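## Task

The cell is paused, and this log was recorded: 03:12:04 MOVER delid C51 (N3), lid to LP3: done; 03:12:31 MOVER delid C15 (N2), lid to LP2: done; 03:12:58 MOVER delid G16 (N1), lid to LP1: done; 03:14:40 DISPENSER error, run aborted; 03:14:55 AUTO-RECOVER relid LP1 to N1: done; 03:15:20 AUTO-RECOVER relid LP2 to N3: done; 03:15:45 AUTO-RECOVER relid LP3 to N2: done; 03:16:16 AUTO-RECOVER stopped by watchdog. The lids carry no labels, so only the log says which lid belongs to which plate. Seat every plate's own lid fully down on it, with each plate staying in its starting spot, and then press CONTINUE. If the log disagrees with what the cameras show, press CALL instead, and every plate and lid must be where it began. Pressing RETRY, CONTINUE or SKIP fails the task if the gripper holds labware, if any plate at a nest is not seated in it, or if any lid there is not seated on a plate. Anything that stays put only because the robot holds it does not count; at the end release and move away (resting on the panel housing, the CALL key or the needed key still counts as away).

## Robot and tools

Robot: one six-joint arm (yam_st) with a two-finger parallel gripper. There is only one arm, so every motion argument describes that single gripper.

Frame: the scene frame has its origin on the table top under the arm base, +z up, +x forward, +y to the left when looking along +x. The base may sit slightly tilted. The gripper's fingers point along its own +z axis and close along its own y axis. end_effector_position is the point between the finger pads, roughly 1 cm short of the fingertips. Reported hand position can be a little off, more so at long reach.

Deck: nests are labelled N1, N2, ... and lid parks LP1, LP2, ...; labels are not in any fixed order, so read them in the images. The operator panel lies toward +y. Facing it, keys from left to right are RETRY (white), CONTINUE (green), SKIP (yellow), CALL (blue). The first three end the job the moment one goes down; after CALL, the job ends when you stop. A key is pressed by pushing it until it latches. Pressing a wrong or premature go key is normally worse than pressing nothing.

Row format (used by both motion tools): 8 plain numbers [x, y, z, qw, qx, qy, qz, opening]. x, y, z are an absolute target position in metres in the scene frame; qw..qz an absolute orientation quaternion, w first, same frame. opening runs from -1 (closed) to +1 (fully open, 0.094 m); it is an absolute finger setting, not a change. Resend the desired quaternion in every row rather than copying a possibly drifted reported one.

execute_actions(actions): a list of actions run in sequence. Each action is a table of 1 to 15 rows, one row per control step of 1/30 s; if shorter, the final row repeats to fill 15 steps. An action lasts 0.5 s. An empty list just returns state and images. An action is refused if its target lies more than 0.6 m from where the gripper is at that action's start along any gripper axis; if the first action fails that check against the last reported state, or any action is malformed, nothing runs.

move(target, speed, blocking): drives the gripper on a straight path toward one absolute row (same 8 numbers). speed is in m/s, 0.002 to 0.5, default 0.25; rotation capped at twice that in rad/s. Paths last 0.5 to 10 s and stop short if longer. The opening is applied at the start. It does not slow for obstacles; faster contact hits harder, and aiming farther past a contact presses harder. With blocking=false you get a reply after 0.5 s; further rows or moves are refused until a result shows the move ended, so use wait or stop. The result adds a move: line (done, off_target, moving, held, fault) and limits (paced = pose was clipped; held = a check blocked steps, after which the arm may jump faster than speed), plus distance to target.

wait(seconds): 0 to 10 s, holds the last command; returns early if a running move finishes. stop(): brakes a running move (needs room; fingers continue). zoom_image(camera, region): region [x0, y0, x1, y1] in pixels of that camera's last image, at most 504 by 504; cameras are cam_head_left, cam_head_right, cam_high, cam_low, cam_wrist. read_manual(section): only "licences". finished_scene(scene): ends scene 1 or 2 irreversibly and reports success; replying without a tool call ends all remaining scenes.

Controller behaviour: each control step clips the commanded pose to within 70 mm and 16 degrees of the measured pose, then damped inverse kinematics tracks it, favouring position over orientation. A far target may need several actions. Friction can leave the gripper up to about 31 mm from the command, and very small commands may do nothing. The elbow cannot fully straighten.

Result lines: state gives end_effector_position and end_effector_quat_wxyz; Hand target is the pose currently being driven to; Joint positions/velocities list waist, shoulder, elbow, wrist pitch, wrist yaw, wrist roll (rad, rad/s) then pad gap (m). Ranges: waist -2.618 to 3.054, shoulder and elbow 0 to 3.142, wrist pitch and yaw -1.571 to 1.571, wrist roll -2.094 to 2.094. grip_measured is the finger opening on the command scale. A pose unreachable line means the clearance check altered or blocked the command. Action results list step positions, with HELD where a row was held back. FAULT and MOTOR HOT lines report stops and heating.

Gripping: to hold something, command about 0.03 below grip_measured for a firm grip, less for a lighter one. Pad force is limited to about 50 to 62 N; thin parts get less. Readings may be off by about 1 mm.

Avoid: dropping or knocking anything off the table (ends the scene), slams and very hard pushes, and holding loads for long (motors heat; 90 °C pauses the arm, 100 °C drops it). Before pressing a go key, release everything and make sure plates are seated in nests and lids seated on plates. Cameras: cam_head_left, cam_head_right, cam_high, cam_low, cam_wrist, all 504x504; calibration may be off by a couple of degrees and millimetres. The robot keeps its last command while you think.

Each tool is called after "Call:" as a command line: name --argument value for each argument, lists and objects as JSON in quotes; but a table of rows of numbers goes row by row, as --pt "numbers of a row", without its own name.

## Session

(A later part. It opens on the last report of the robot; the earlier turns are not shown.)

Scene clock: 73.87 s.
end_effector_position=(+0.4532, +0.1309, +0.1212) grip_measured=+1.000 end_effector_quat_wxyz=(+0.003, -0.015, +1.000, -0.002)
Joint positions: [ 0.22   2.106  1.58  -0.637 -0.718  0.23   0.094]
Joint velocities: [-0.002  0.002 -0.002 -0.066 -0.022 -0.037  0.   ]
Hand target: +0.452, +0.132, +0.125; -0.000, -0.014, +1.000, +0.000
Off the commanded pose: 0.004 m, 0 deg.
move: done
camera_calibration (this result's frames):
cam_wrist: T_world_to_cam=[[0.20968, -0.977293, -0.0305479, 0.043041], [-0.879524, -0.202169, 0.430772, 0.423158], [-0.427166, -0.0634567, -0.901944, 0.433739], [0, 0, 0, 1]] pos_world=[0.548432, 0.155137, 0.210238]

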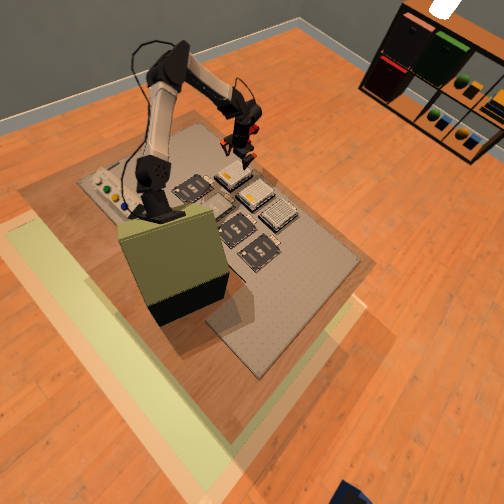

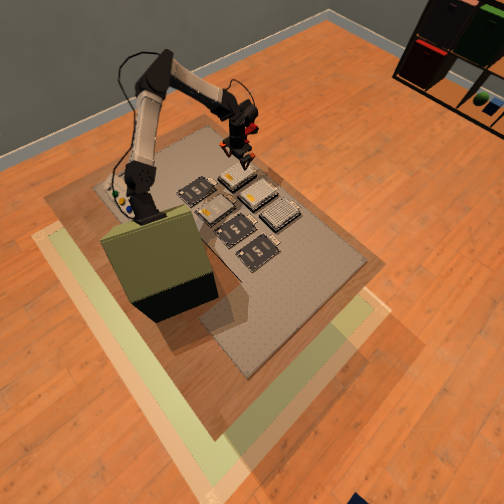

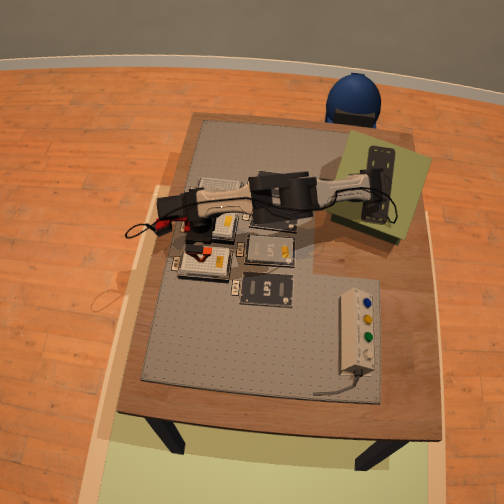

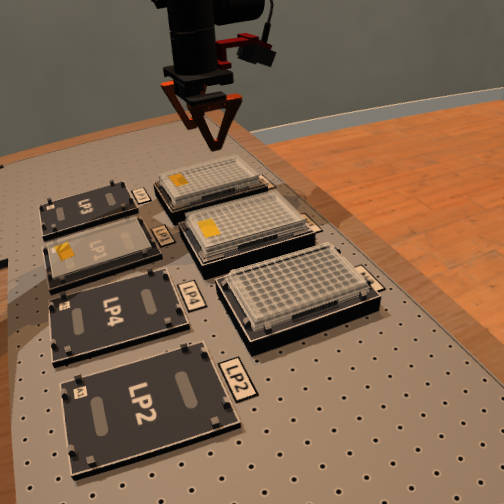

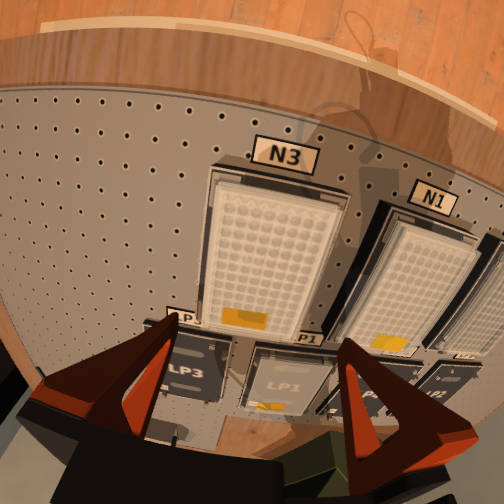

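Call:
move --target '[0.272,0.058,0.085,0,-0.015,1,0,1]' --speed 0.25

Scene clock: 75.77 s.
end_effector_position=(+0.2795, +0.0550, +0.0844) grip_measured=+1.000 end_effector_quat_wxyz=(+0.001, -0.011, +1.000, -0.001)
Joint positions: [ 0.227  1.897  0.666  0.072 -0.719  0.246  0.094]
Joint velocities: [-0.027  0.002 -0.007  0.037 -0.007 -0.051  0.   ]
Hand target: +0.273, +0.058, +0.084; -0.000, -0.015, +1.000, +0.000
Off the commanded pose: 0.008 m, 0 deg.
move: done
camera_calibration (this result's frames):
cam_wrist: T_world_to_cam=[[0.201165, -0.978971, -0.0338914, 0.00698347], [-0.880143, -0.195828, 0.432435, 0.270496], [-0.429978, -0.0571617, -0.901028, 0.321915], [0, 0, 0, 1]] pos_world=[0.375087, 0.0782087, 0.173319]

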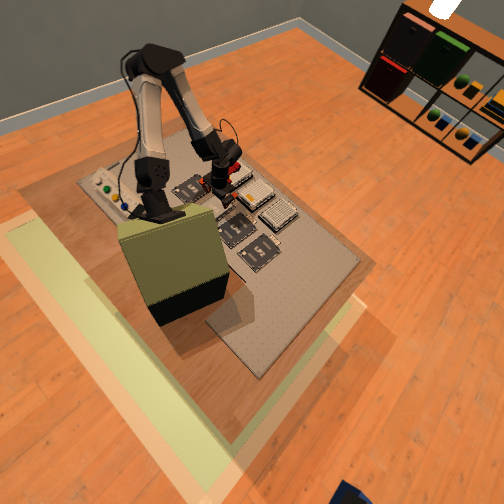

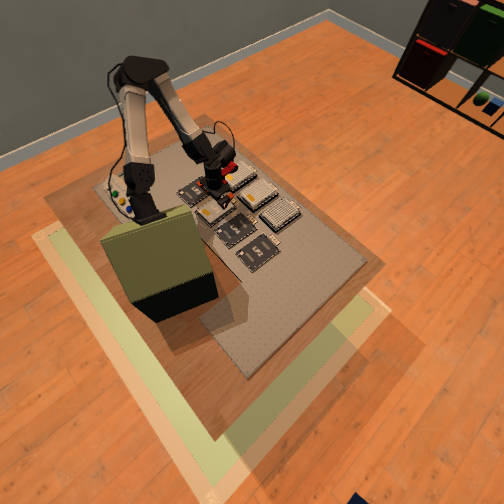

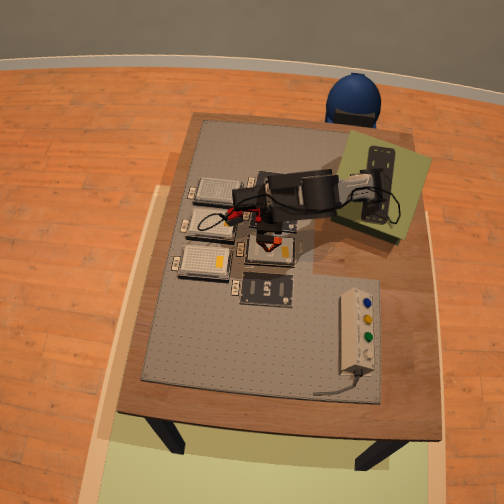

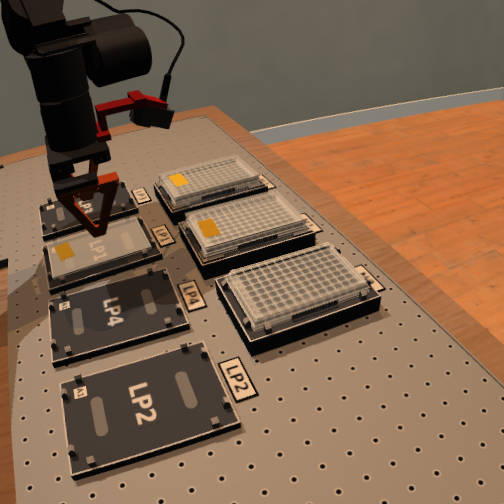

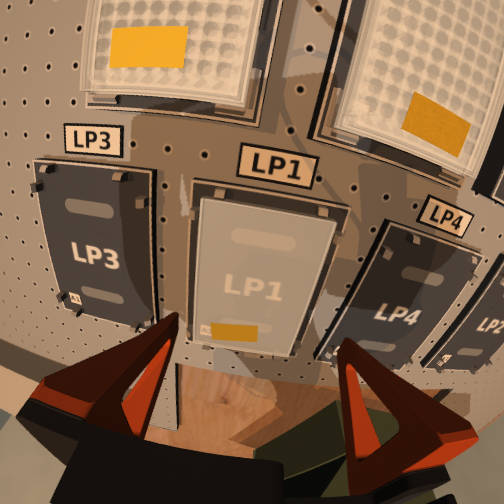

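Call:
move --target '[0.266,0.066,0.046,0,-0.015,1,0,1]' --speed 0.1

Scene clock: 79.53 s.
end_effector_position=(+0.2825, +0.0733, +0.0506) grip_measured=+1.000 end_effector_quat_wxyz=(+0.014, -0.025, +1.000, +0.007)
Joint positions: [ 0.347  1.974  0.666  0.277 -0.67   0.381  0.094]
Joint velocities: [ 0.012  0.007 -0.002  0.066 -0.037 -0.007  0.   ]
Hand target: +0.266, +0.066, +0.046; +0.000, -0.015, +1.000, -0.000
Off the commanded pose: 0.019 m, 2 deg.
move: off_target
camera_calibration (this result's frames):
cam_wrist: T_world_to_cam=[[0.229832, -0.972243, -0.043816, 0.015039], [-0.884925, -0.227505, 0.406385, 0.296392], [-0.405074, -0.0546265, -0.912651, 0.287218], [0, 0, 0, 1]] pos_world=[0.375172, 0.0977418, 0.142339]

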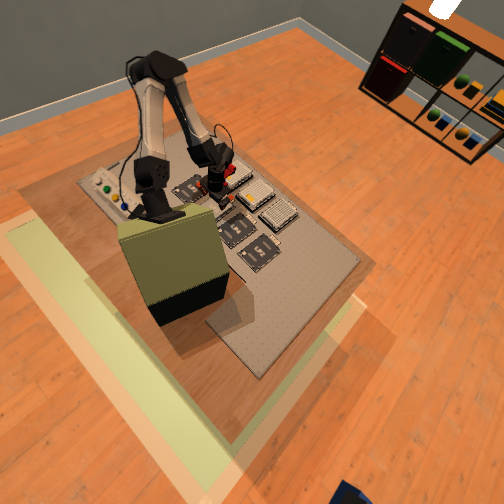

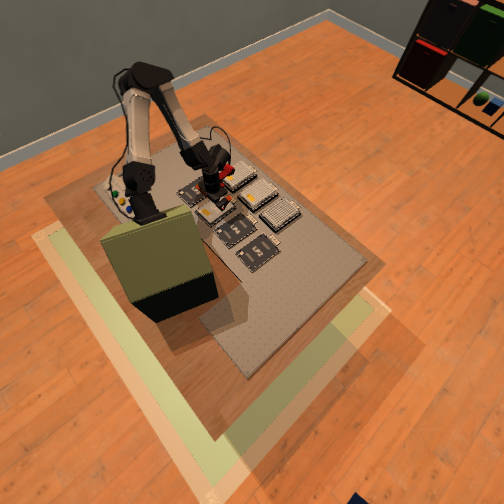

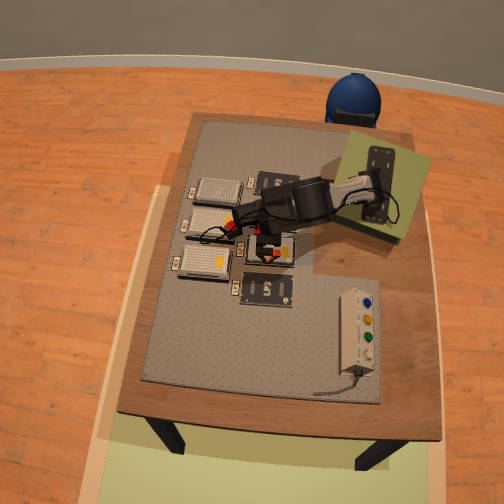

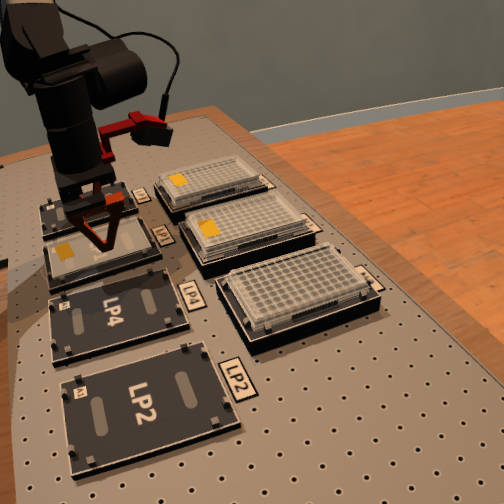

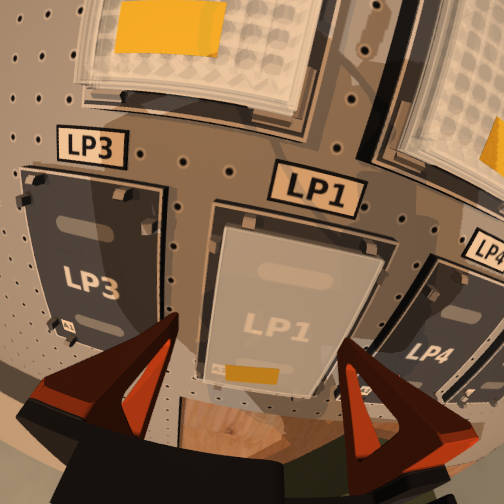

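Call:
execute_actions --actions '[[[0.262,0.052,0.054,0,-0.015,1,0,1],[0.262,0.052,0.054,0,-0.015,1,0,1],[0.262,0.052,0.054,0,-0.015,1,0,1],[0.262,0.052,0.054,0,-0.015,1,0,1],[0.272,0.062,0.052,0,-0.015,1,0,1]]]'

Scene clock: 80.30 s.
end_effector_position=(+0.2731, +0.0630, +0.0544) grip_measured=+1.000 end_effector_quat_wxyz=(+0.007, -0.017, +1.000, +0.001)
Joint positions: [ 0.325  1.974  0.639  0.267 -0.675  0.359  0.094]
Joint velocities: [-0.017 -0.017 -0.012 -0.022  0.007 -0.022  0.   ]
Hand target: +0.272, +0.062, +0.052; -0.000, -0.015, +1.000, +0.000
Off the commanded pose: 0.003 m, 1 deg.
Step readings (end_effector_position):
0: (+0.2829, +0.0734, +0.0506)
1: (+0.2821, +0.0727, +0.0510)
2: (+0.2806, +0.0708, +0.0519)
4: (+0.2766, +0.0652, +0.0540)
8: (+0.2741, +0.0634, +0.0544)
15: end_effector_position above
camera_calibration (this result's frames):
cam_wrist: T_world_to_cam=[[0.21413, -0.976165, -0.0353703, 0.0114267], [-0.88266, -0.208875, 0.421049, 0.28162], [-0.418401, -0.0589392, -0.906348, 0.289816], [0, 0, 0, 1]] pos_world=[0.367387, 0.0870592, 0.144503]

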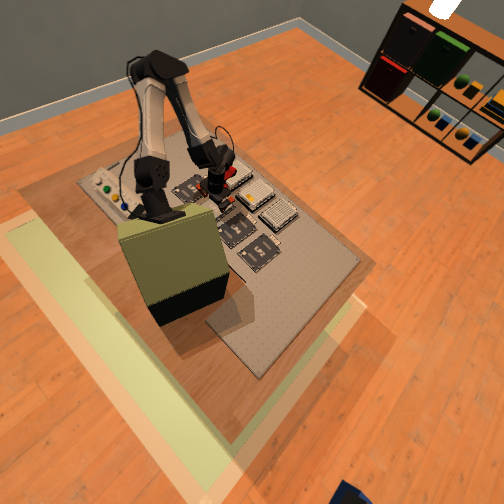

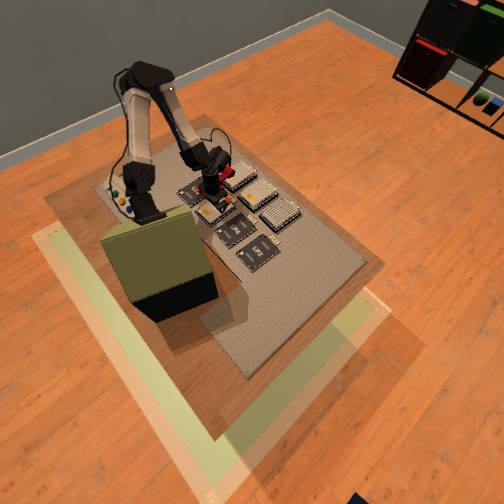

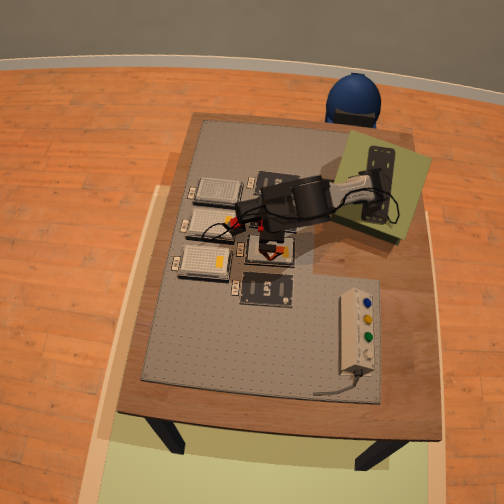

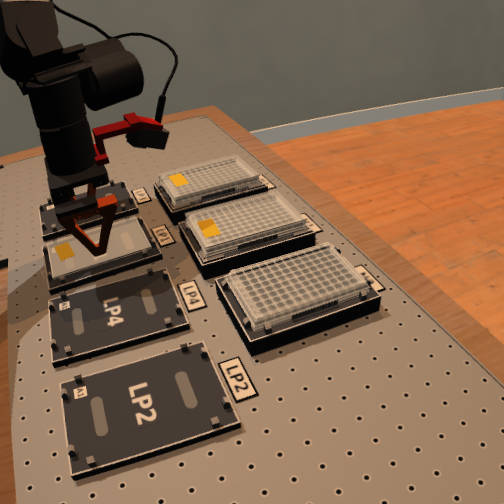

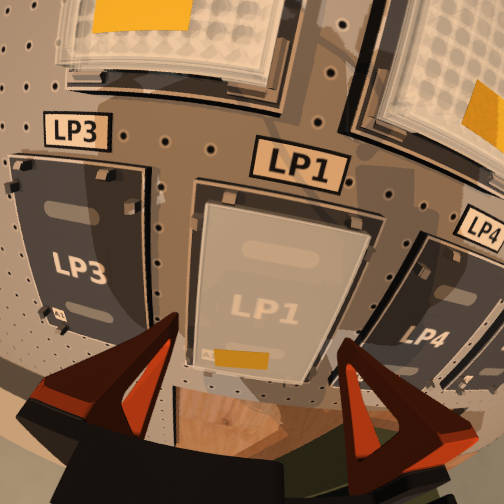

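Call:
execute_actions --actions '[[[0.270,0.058,0.034,0,-0.015,1,0,1],[0.270,0.058,0.034,0,-0.015,1,0,1],[0.270,0.058,0.034,0,-0.015,1,0,1],[0.270,0.058,0.034,0,-0.015,1,0,1],[0.272,0.062,0.044,0,-0.015,1,0,1]]]'

Scene clock: 81.23 s.
end_effector_position=(+0.2610, +0.0549, +0.0417) grip_measured=+1.000 end_effector_quat_wxyz=(-0.011, -0.006, +1.000, -0.003)
Joint positions: [ 0.343  2.035  0.64   0.291 -0.672  0.372  0.094]
Joint velocities: [-0.007 -0.012 -0.007 -0.022 -0.081 -0.007  0.   ]
Hand target: +0.272, +0.062, +0.044; +0.000, -0.015, +1.000, +0.000
Off the commanded pose: 0.013 m, 2 deg.
Step readings (end_effector_position):
0: (+0.2730, +0.0630, +0.0544)
1: (+0.2727, +0.0623, +0.0528)
2: (+0.2720, +0.0611, +0.0496)
4: (+0.2651, +0.0568, +0.0429)
8: (+0.2611, +0.0549, +0.0417)
15: end_effector_position above
camera_calibration (this result's frames):
cam_wrist: T_world_to_cam=[[0.190586, -0.981096, -0.0335701, 0.0119751], [-0.871028, -0.184779, 0.455157, 0.268754], [-0.452756, -0.0575062, -0.889778, 0.281027], [0, 0, 0, 1]] pos_world=[0.359046, 0.0775695, 0.128129]

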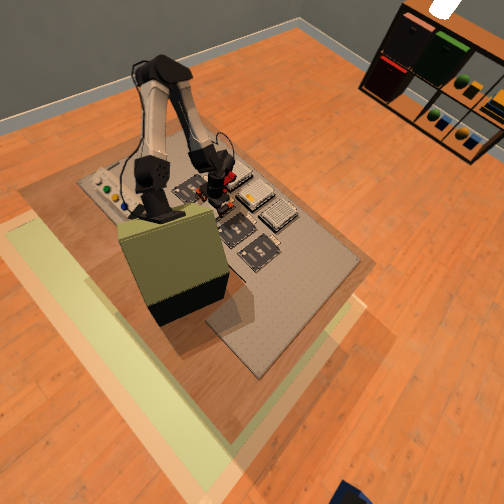

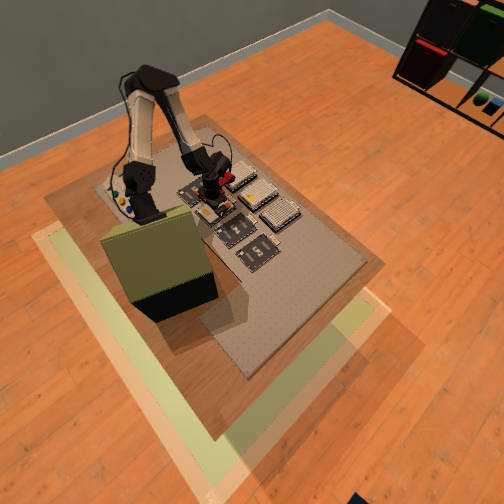

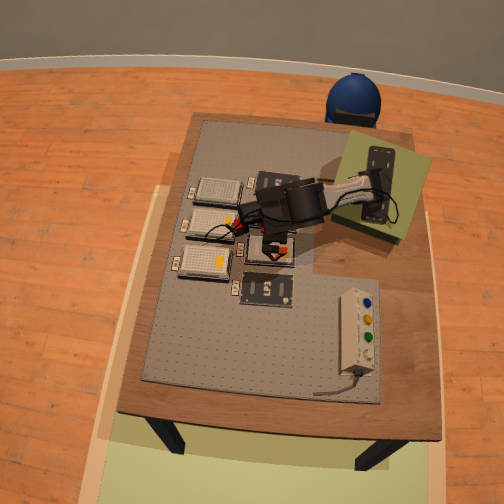

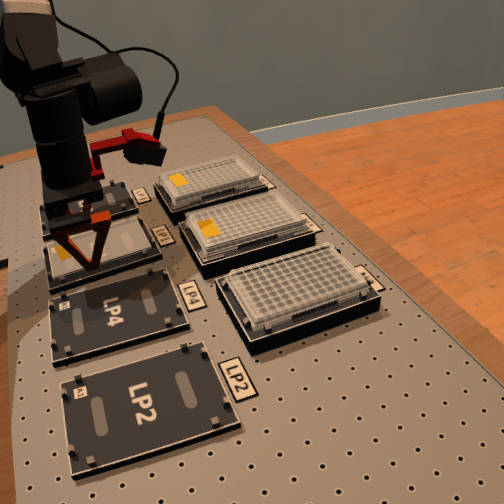

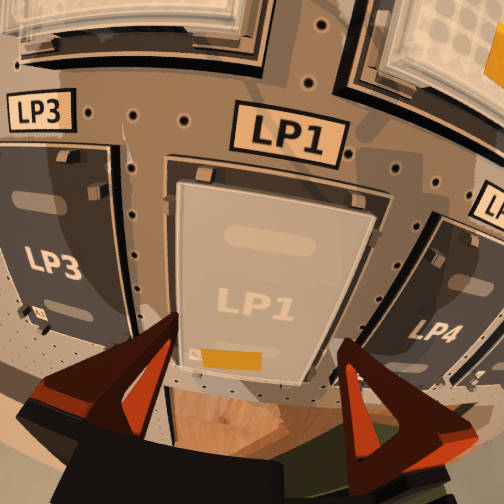

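Call:
execute_actions --actions '[[[0.268,0.062,0.062,0,-0.015,1,0,1],[0.270,0.064,0.062,0,-0.015,1,0,1],[0.274,0.066,0.060,0,-0.015,1,0,1],[0.278,0.068,0.058,0,-0.015,1,0,1],[0.272,0.062,0.050,0,-0.015,1,0,1]]]'

Scene clock: 83.40 s.
end_effector_position=(+0.2717, +0.0643, +0.0536) grip_measured=+1.000 end_effector_quat_wxyz=(+0.004, -0.017, +1.000, +0.000)
Joint positions: [ 0.331  1.972  0.64   0.258 -0.674  0.361  0.094]
Joint velocities: [-0.012 -0.007 -0.007 -0.022  0.007  0.037  0.   ]
Hand target: +0.272, +0.062, +0.050; +0.000, -0.015, +1.000, -0.000
Off the commanded pose: 0.004 m, 1 deg.
Step readings (end_effector_position):
0: (+0.2610, +0.0549, +0.0417)
1: (+0.2616, +0.0556, +0.0433)
2: (+0.2629, +0.0573, +0.0464)
4: (+0.2693, +0.0626, +0.0527)
8: (+0.2717, +0.0643, +0.0536)
15: end_effector_position above
camera_calibration (this result's frames):
cam_wrist: T_world_to_cam=[[0.213314, -0.976351, -0.0351475, 0.0131541], [-0.879906, -0.207628, 0.427383, 0.279746], [-0.424573, -0.0602403, -0.903387, 0.290182], [0, 0, 0, 1]] pos_world=[0.366548, 0.0884068, 0.14305]

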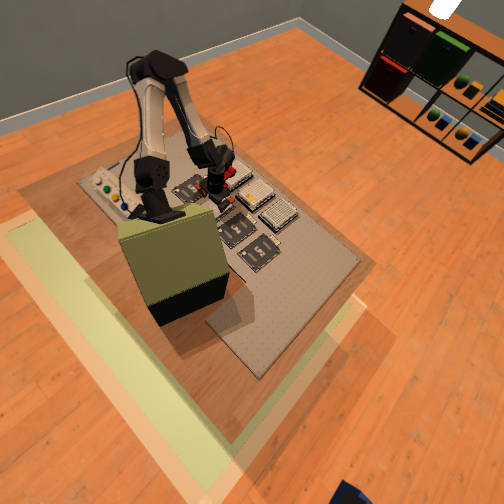

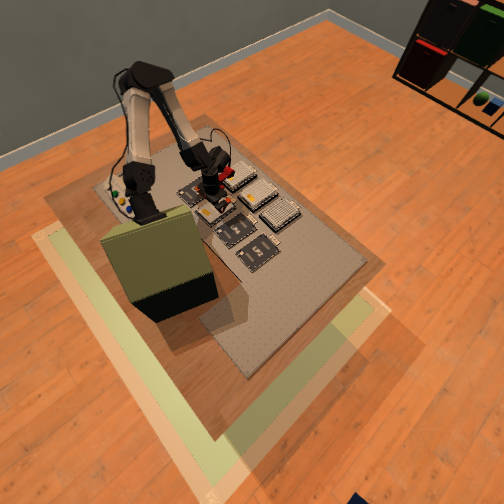

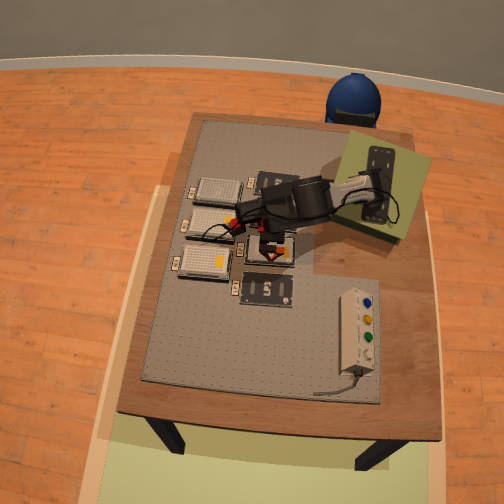

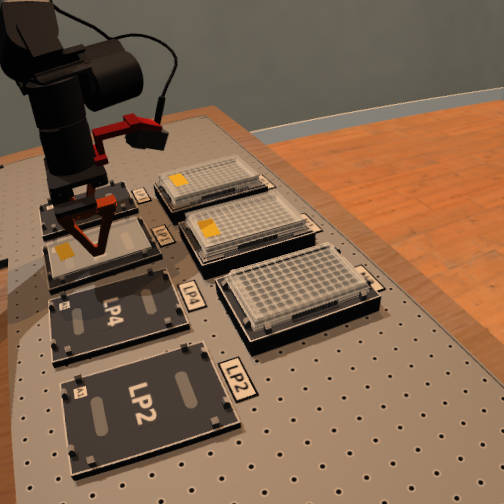

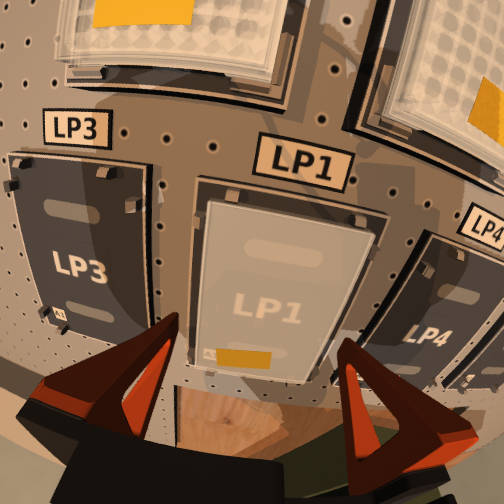

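Call:
execute_actions --actions '[[[0.284,0.068,0.036,0,-0.015,1,0,1],[0.284,0.068,0.036,0,-0.015,1,0,1],[0.284,0.068,0.036,0,-0.015,1,0,1],[0.272,0.0625,0.046,0,-0.015,1,0,1]]]'

Scene clock: 84.53 s.
end_effector_position=(+0.2771, +0.0651, +0.0450) grip_measured=+1.000 end_effector_quat_wxyz=(+0.001, -0.016, +1.000, +0.001)
Joint positions: [ 0.345  2.01   0.677  0.264 -0.671  0.375  0.094]
Joint velocities: [ 0.017  0.002  0.017 -0.037  0.066  0.081  0.   ]
Hand target: +0.272, +0.062, +0.046; -0.000, -0.015, +1.000, -0.000
Off the commanded pose: 0.006 m, 0 deg.
Step readings (end_effector_position):
0: (+0.2717, +0.0643, +0.0536)
1: (+0.2724, +0.0643, +0.0523)
2: (+0.2743, +0.0644, +0.0493)
4: (+0.2768, +0.0650, +0.0450)
8: (+0.2771, +0.0651, +0.0450)
15: end_effector_position above
camera_calibration (this result's frames):
cam_wrist: T_world_to_cam=[[0.211119, -0.976728, -0.0378365, 0.0132776], [-0.878069, -0.206516, 0.431678, 0.287545], [-0.429446, -0.0579125, -0.901234, 0.285891], [0, 0, 0, 1]] pos_world=[0.372456, 0.0889079, 0.134031]

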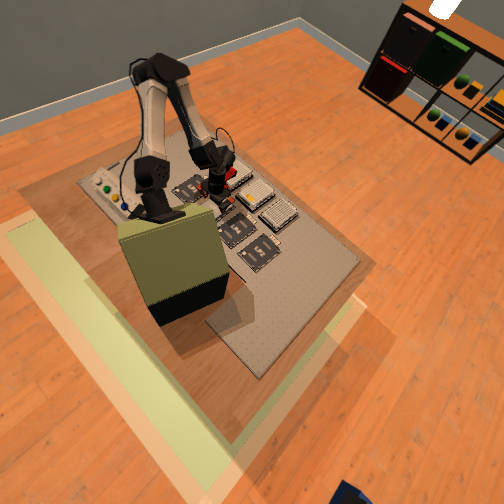

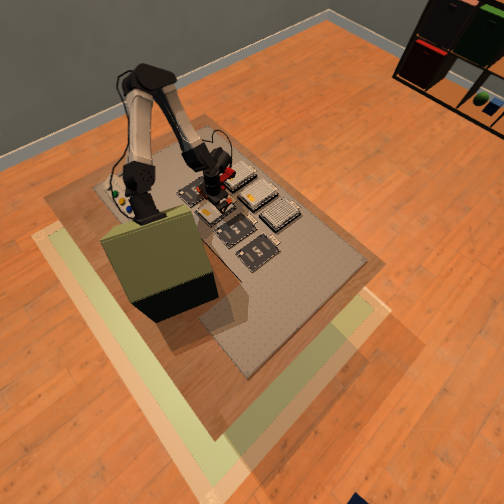

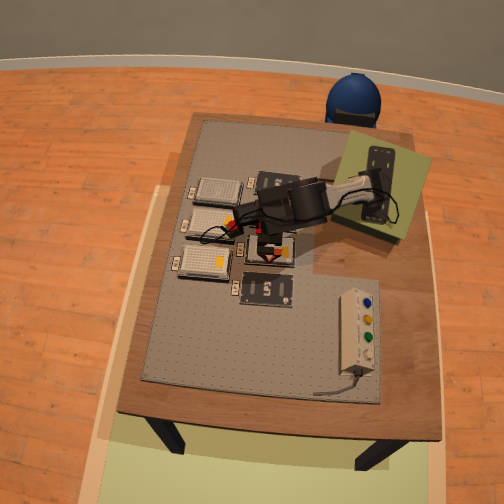

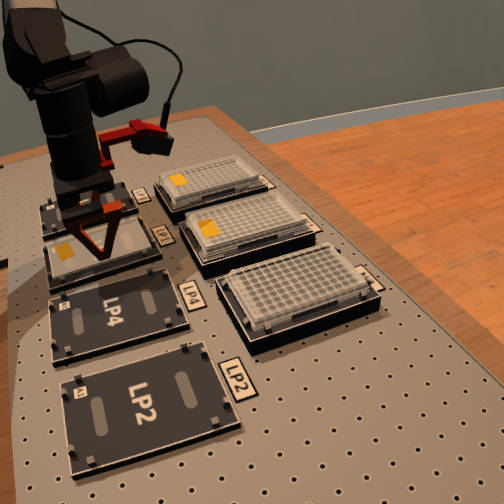

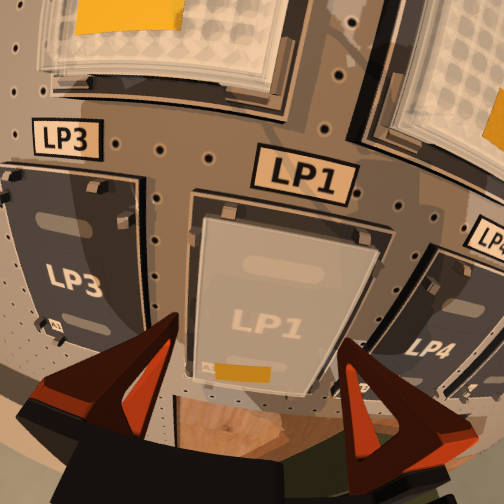

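Call:
execute_actions --actions '[[[0.273,0.061,0.027,0,-0.015,1,0,1],[0.273,0.061,0.027,0,-0.015,1,0,1],[0.272,0.0625,0.039,0,-0.015,1,0,1]]]'

Call:
zoom_image --camera "cam_wrist" --region '[120,180,420,460]'

Scene clock: 85.37 s.
end_effector_position=(+0.2753, +0.0631, +0.0392) grip_measured=+1.000 end_effector_quat_wxyz=(+0.001, -0.016, +1.000, +0.002)
Joint positions: [ 0.354  2.036  0.677  0.295 -0.667  0.384  0.094]
Joint velocities: [-0.012 -0.007  0.002 -0.066  0.022 -0.022  0.   ]
Hand target: +0.272, +0.063, +0.039; -0.000, -0.015, +1.000, -0.000
Off the commanded pose: 0.003 m, 0 deg.
Step readings (end_effector_position):
0: (+0.2771, +0.0651, +0.0450)
1: (+0.2772, +0.0649, +0.0438)
2: (+0.2770, +0.0641, +0.0411)
4: (+0.2744, +0.0628, +0.0392)
8: (+0.2753, +0.0631, +0.0392)
15: end_effector_position above
camera_calibration (this result's frames):
cam_wrist: T_world_to_cam=[[0.21127, -0.976651, -0.0389645, 0.0115232], [-0.877359, -0.20706, 0.432859, 0.287889], [-0.43082, -0.0572643, -0.900619, 0.280028], [0, 0, 0, 1]] pos_world=[0.370789, 0.0869001, 0.128033]

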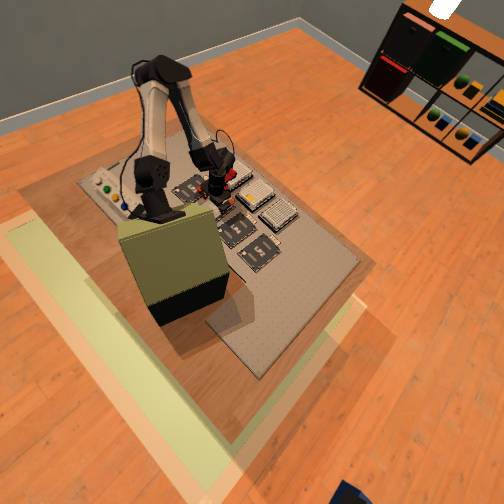

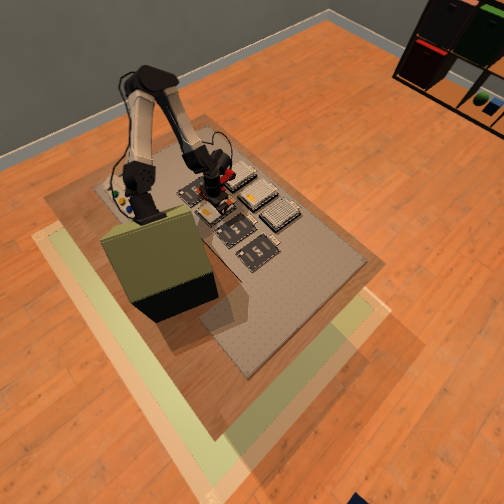

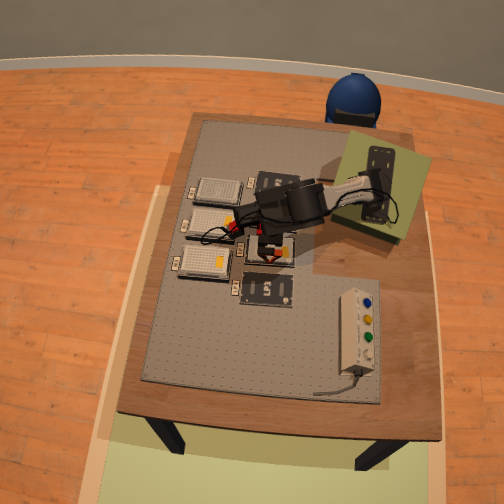

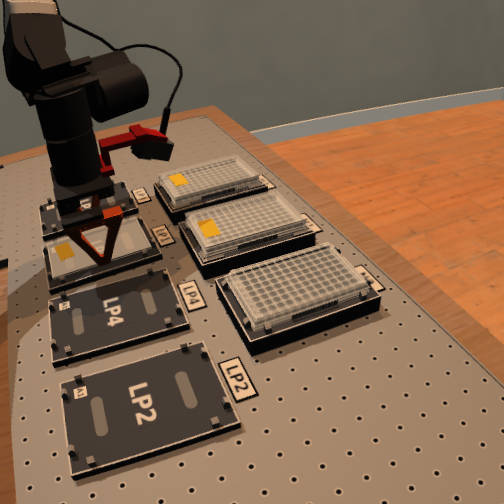

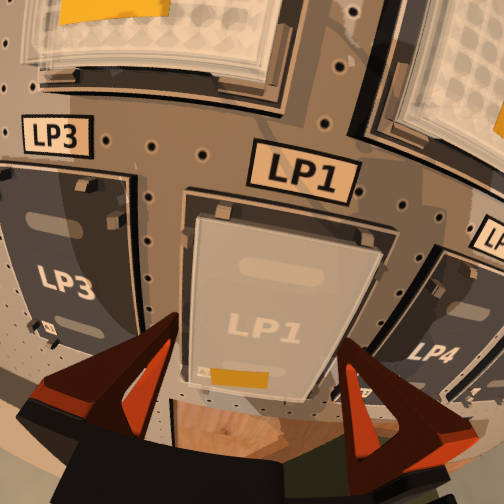

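Region (120, 180, 420, 460) of cam_wrist's 504x504 image, scaled by 1.680, with more detail than that image has; it fills the top 470 rows of this view, and the rest is white.

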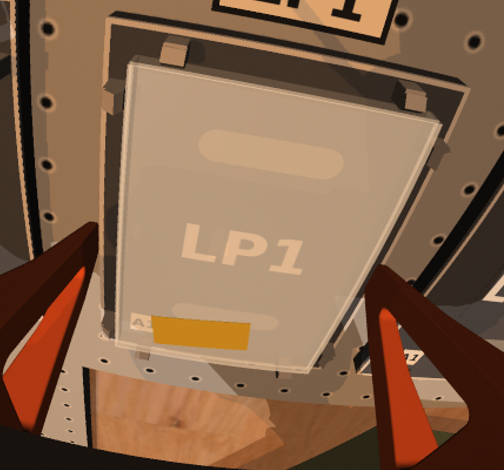

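Call:
execute_actions --actions '[[[0.274,0.062,0.026,0,-0.015,1,0,1],[0.274,0.062,0.028,0,-0.015,1,0,1],[0.274,0.063,0.037,0,-0.015,1,0,1]]]'

Scene clock: 87.00 s.
end_effector_position=(+0.2743, +0.0623, +0.0367) grip_measured=+1.000 end_effector_quat_wxyz=(-0.000, -0.014, +1.000, +0.001)
Joint positions: [ 0.358  2.047  0.677  0.307 -0.665  0.391  0.094]
Joint velocities: [-0.002  0.007 -0.007  0.051 -0.081  0.022  0.   ]
Hand target: +0.274, +0.063, +0.037; +0.000, -0.015, +1.000, -0.000
Off the commanded pose: 0.001 m, 0 deg.
Step readings (end_effector_position):
0: (+0.2753, +0.0631, +0.0392)
1: (+0.2754, +0.0630, +0.0385)
2: (+0.2753, +0.0627, +0.0370)
4: (+0.2742, +0.0623, +0.0367)
8: (+0.2743, +0.0623, +0.0367)
15: end_effector_position above
camera_calibration (this result's frames):
cam_wrist: T_world_to_cam=[[0.207534, -0.977481, -0.0382078, 0.0118847], [-0.877584, -0.203296, 0.434185, 0.287676], [-0.432175, -0.0565777, -0.900013, 0.277642], [0, 0, 0, 1]] pos_world=[0.369983, 0.0858087, 0.125431]

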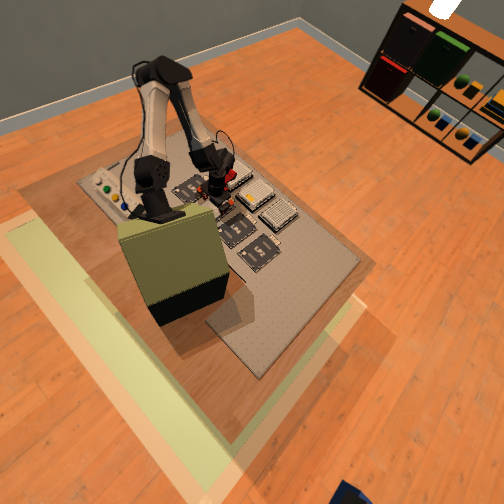

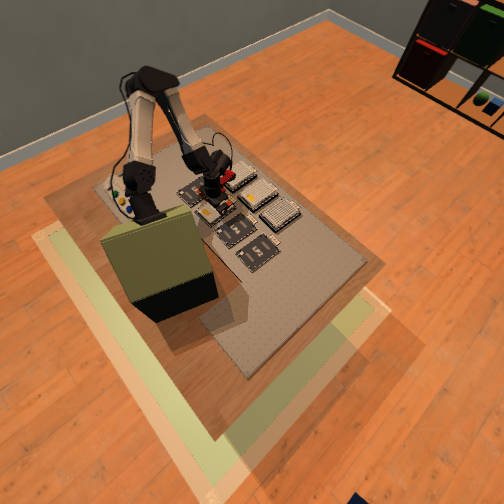

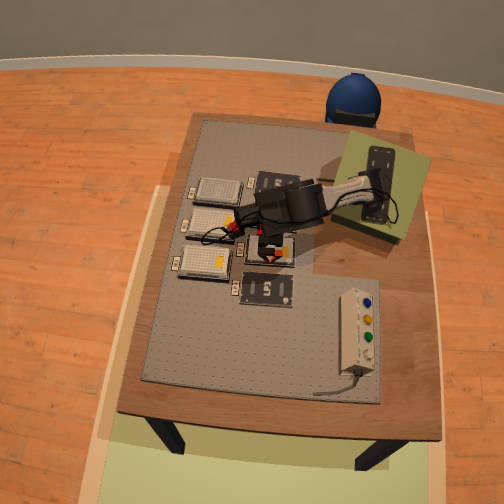

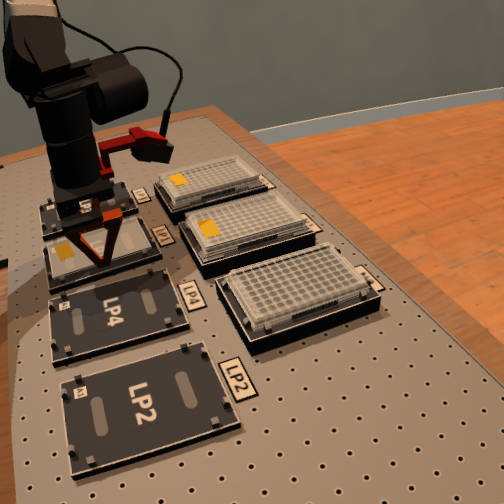

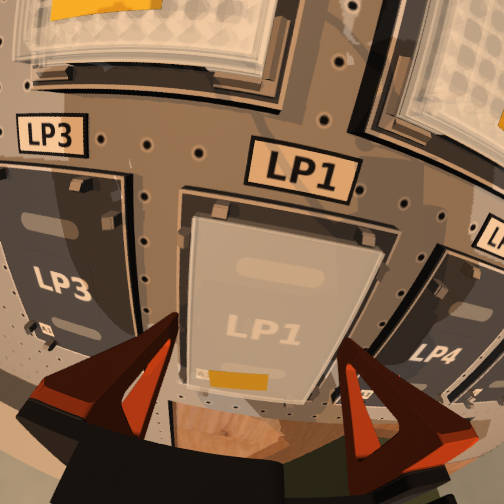

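Close stepwise.

Call:
execute_actions --actions '[[[0.2743,0.0623,0.0367,0,-0.014,1,0,0.9],[0.2743,0.0623,0.0367,0,-0.014,1,0,0.9],[0.2743,0.0623,0.0367,0,-0.014,1,0,0.85],[0.2743,0.0623,0.0367,0,-0.014,1,0,0.85],[0.2743,0.0623,0.0367,0,-0.014,1,0,0.82],[0.2743,0.0623,0.0367,0,-0.014,1,0,0.82],[0.2743,0.0623,0.0367,0,-0.014,1,0,0.80],[0.2743,0.0623,0.0367,0,-0.014,1,0,0.80],[0.2743,0.0623,0.0367,0,-0.014,1,0,0.78],[0.2743,0.0623,0.0367,0,-0.014,1,0,0.78],[0.2743,0.0623,0.0367,0,-0.014,1,0,0.76],[0.2743,0.0623,0.0367,0,-0.014,1,0,0.76],[0.2743,0.0623,0.0367,0,-0.014,1,0,0.74]]]'

Call:
move --target '[0.2743,0.0623,0.11,0,-0.014,1,0,0.74]' --speed 0.08

Scene clock: 88.00 s.
end_effector_position=(+0.2745, +0.0617, +0.0367) grip_measured=+0.770 end_effector_quat_wxyz=(+0.001, -0.014, +1.000, -0.001)
Joint positions: [ 0.358  2.047  0.677  0.307 -0.661  0.391  0.083]
Joint velocities: [-0.002  0.002 -0.007 -0.007 -0.022  0.051  0.001]
Hand target: +0.274, +0.062, +0.037; +0.000, -0.014, +1.000, -0.000
Off the commanded pose: 0.001 m, 0 deg.
Step readings (end_effector_position):
0: (+0.2743, +0.0623, +0.0367)
1: (+0.2743, +0.0623, +0.0367)
2: (+0.2743, +0.0623, +0.0367)
4: (+0.2743, +0.0623, +0.0367)
8: (+0.2745, +0.0617, +0.0367)
15: end_effector_position above
camera_calibration (this result's frames):
cam_wrist: T_world_to_cam=[[0.207593, -0.97762, -0.0341072, 0.0110218], [-0.878328, -0.201631, 0.433458, 0.287928], [-0.430634, -0.0600255, -0.900528, 0.27754], [0, 0, 0, 1]] pos_world=[0.370126, 0.0854899, 0.125504]

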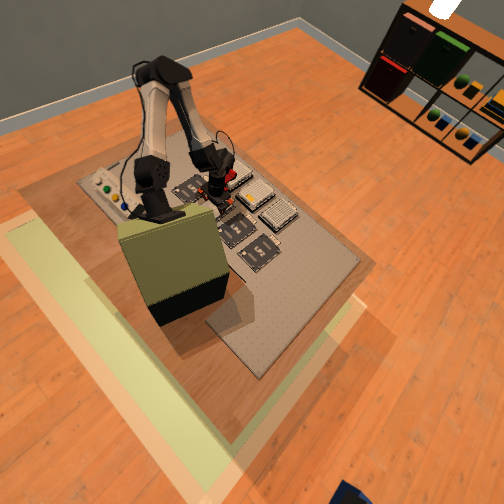

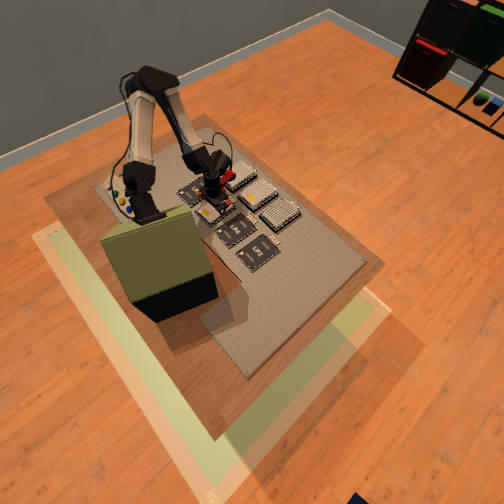

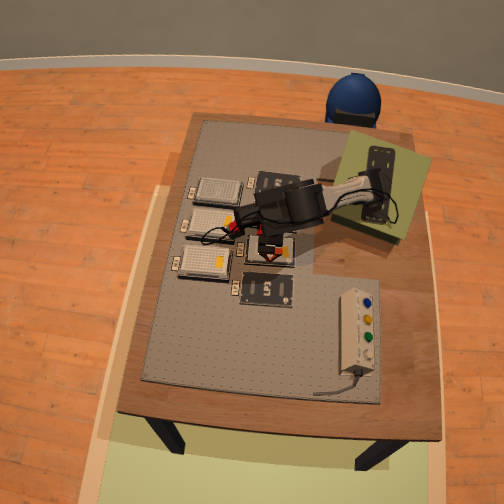

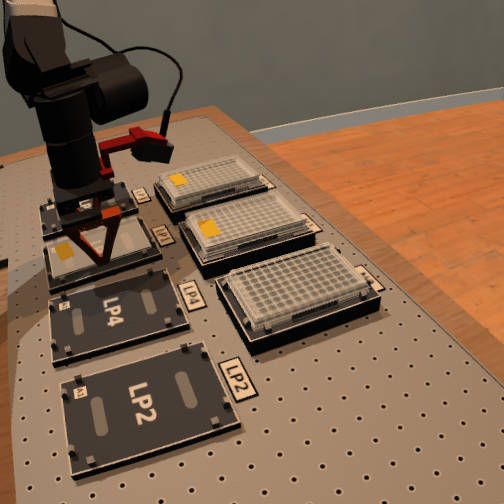

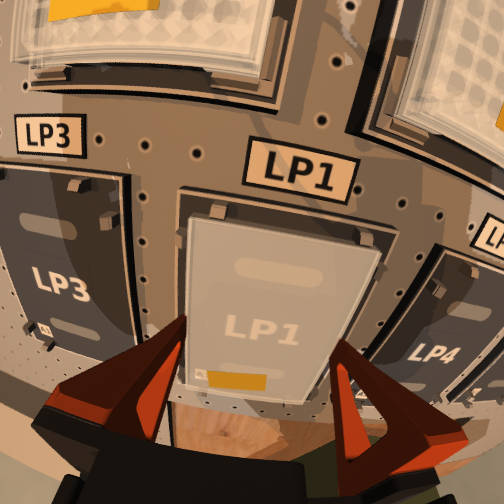

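Scene clock: 89.53 s.
end_effector_position=(+0.2846, +0.0661, +0.1066) grip_measured=+0.770 end_effector_quat_wxyz=(+0.007, -0.025, +1.000, +0.000)
Joint positions: [ 0.199  1.798  0.677 -0.046 -0.73   0.194  0.083]
Joint velocities: [-0.037  0.017 -0.007 -0.037  0.066 -0.081  0.   ]
Hand target: +0.274, +0.063, +0.110; -0.000, -0.014, +1.000, +0.000
Off the commanded pose: 0.012 m, 1 deg.
move: off_target
camera_calibration (this result's frames):
cam_wrist: T_world_to_cam=[[0.228184, -0.973025, -0.0339803, 0.00945834], [-0.878962, -0.220885, 0.422652, 0.269974], [-0.418757, -0.0665749, -0.905655, 0.342659], [0, 0, 0, 1]] pos_world=[0.378629, 0.0916488, 0.196547]

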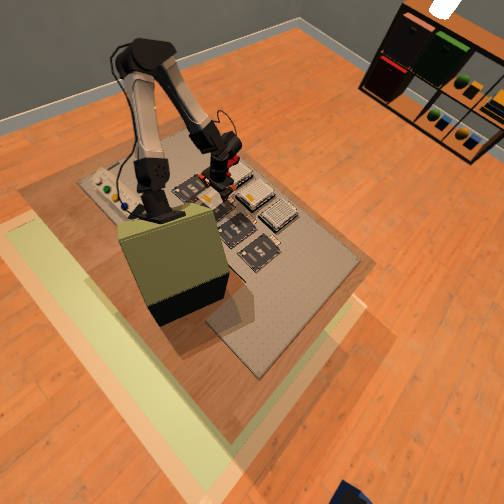

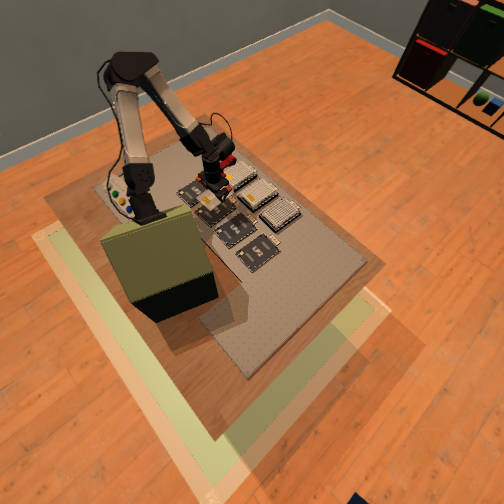

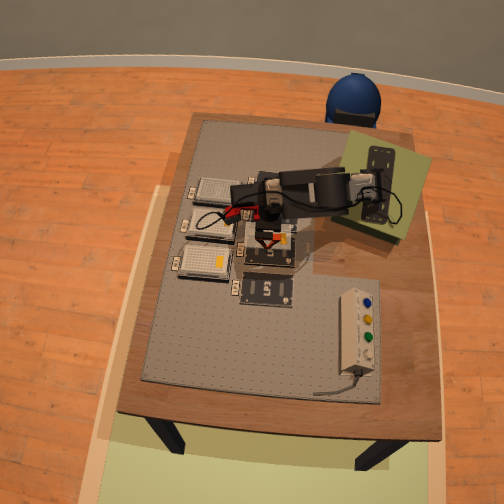

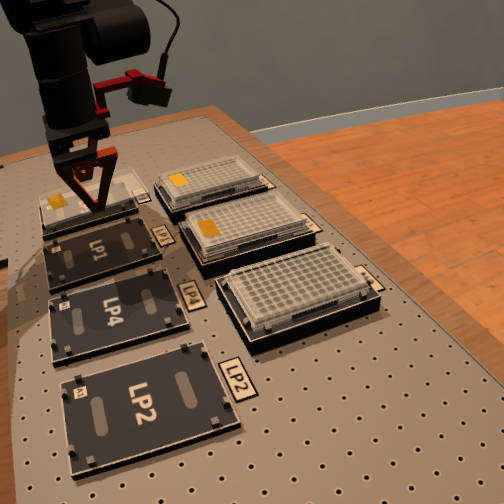

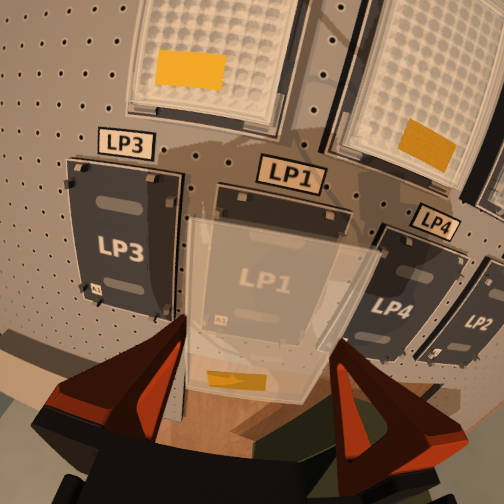

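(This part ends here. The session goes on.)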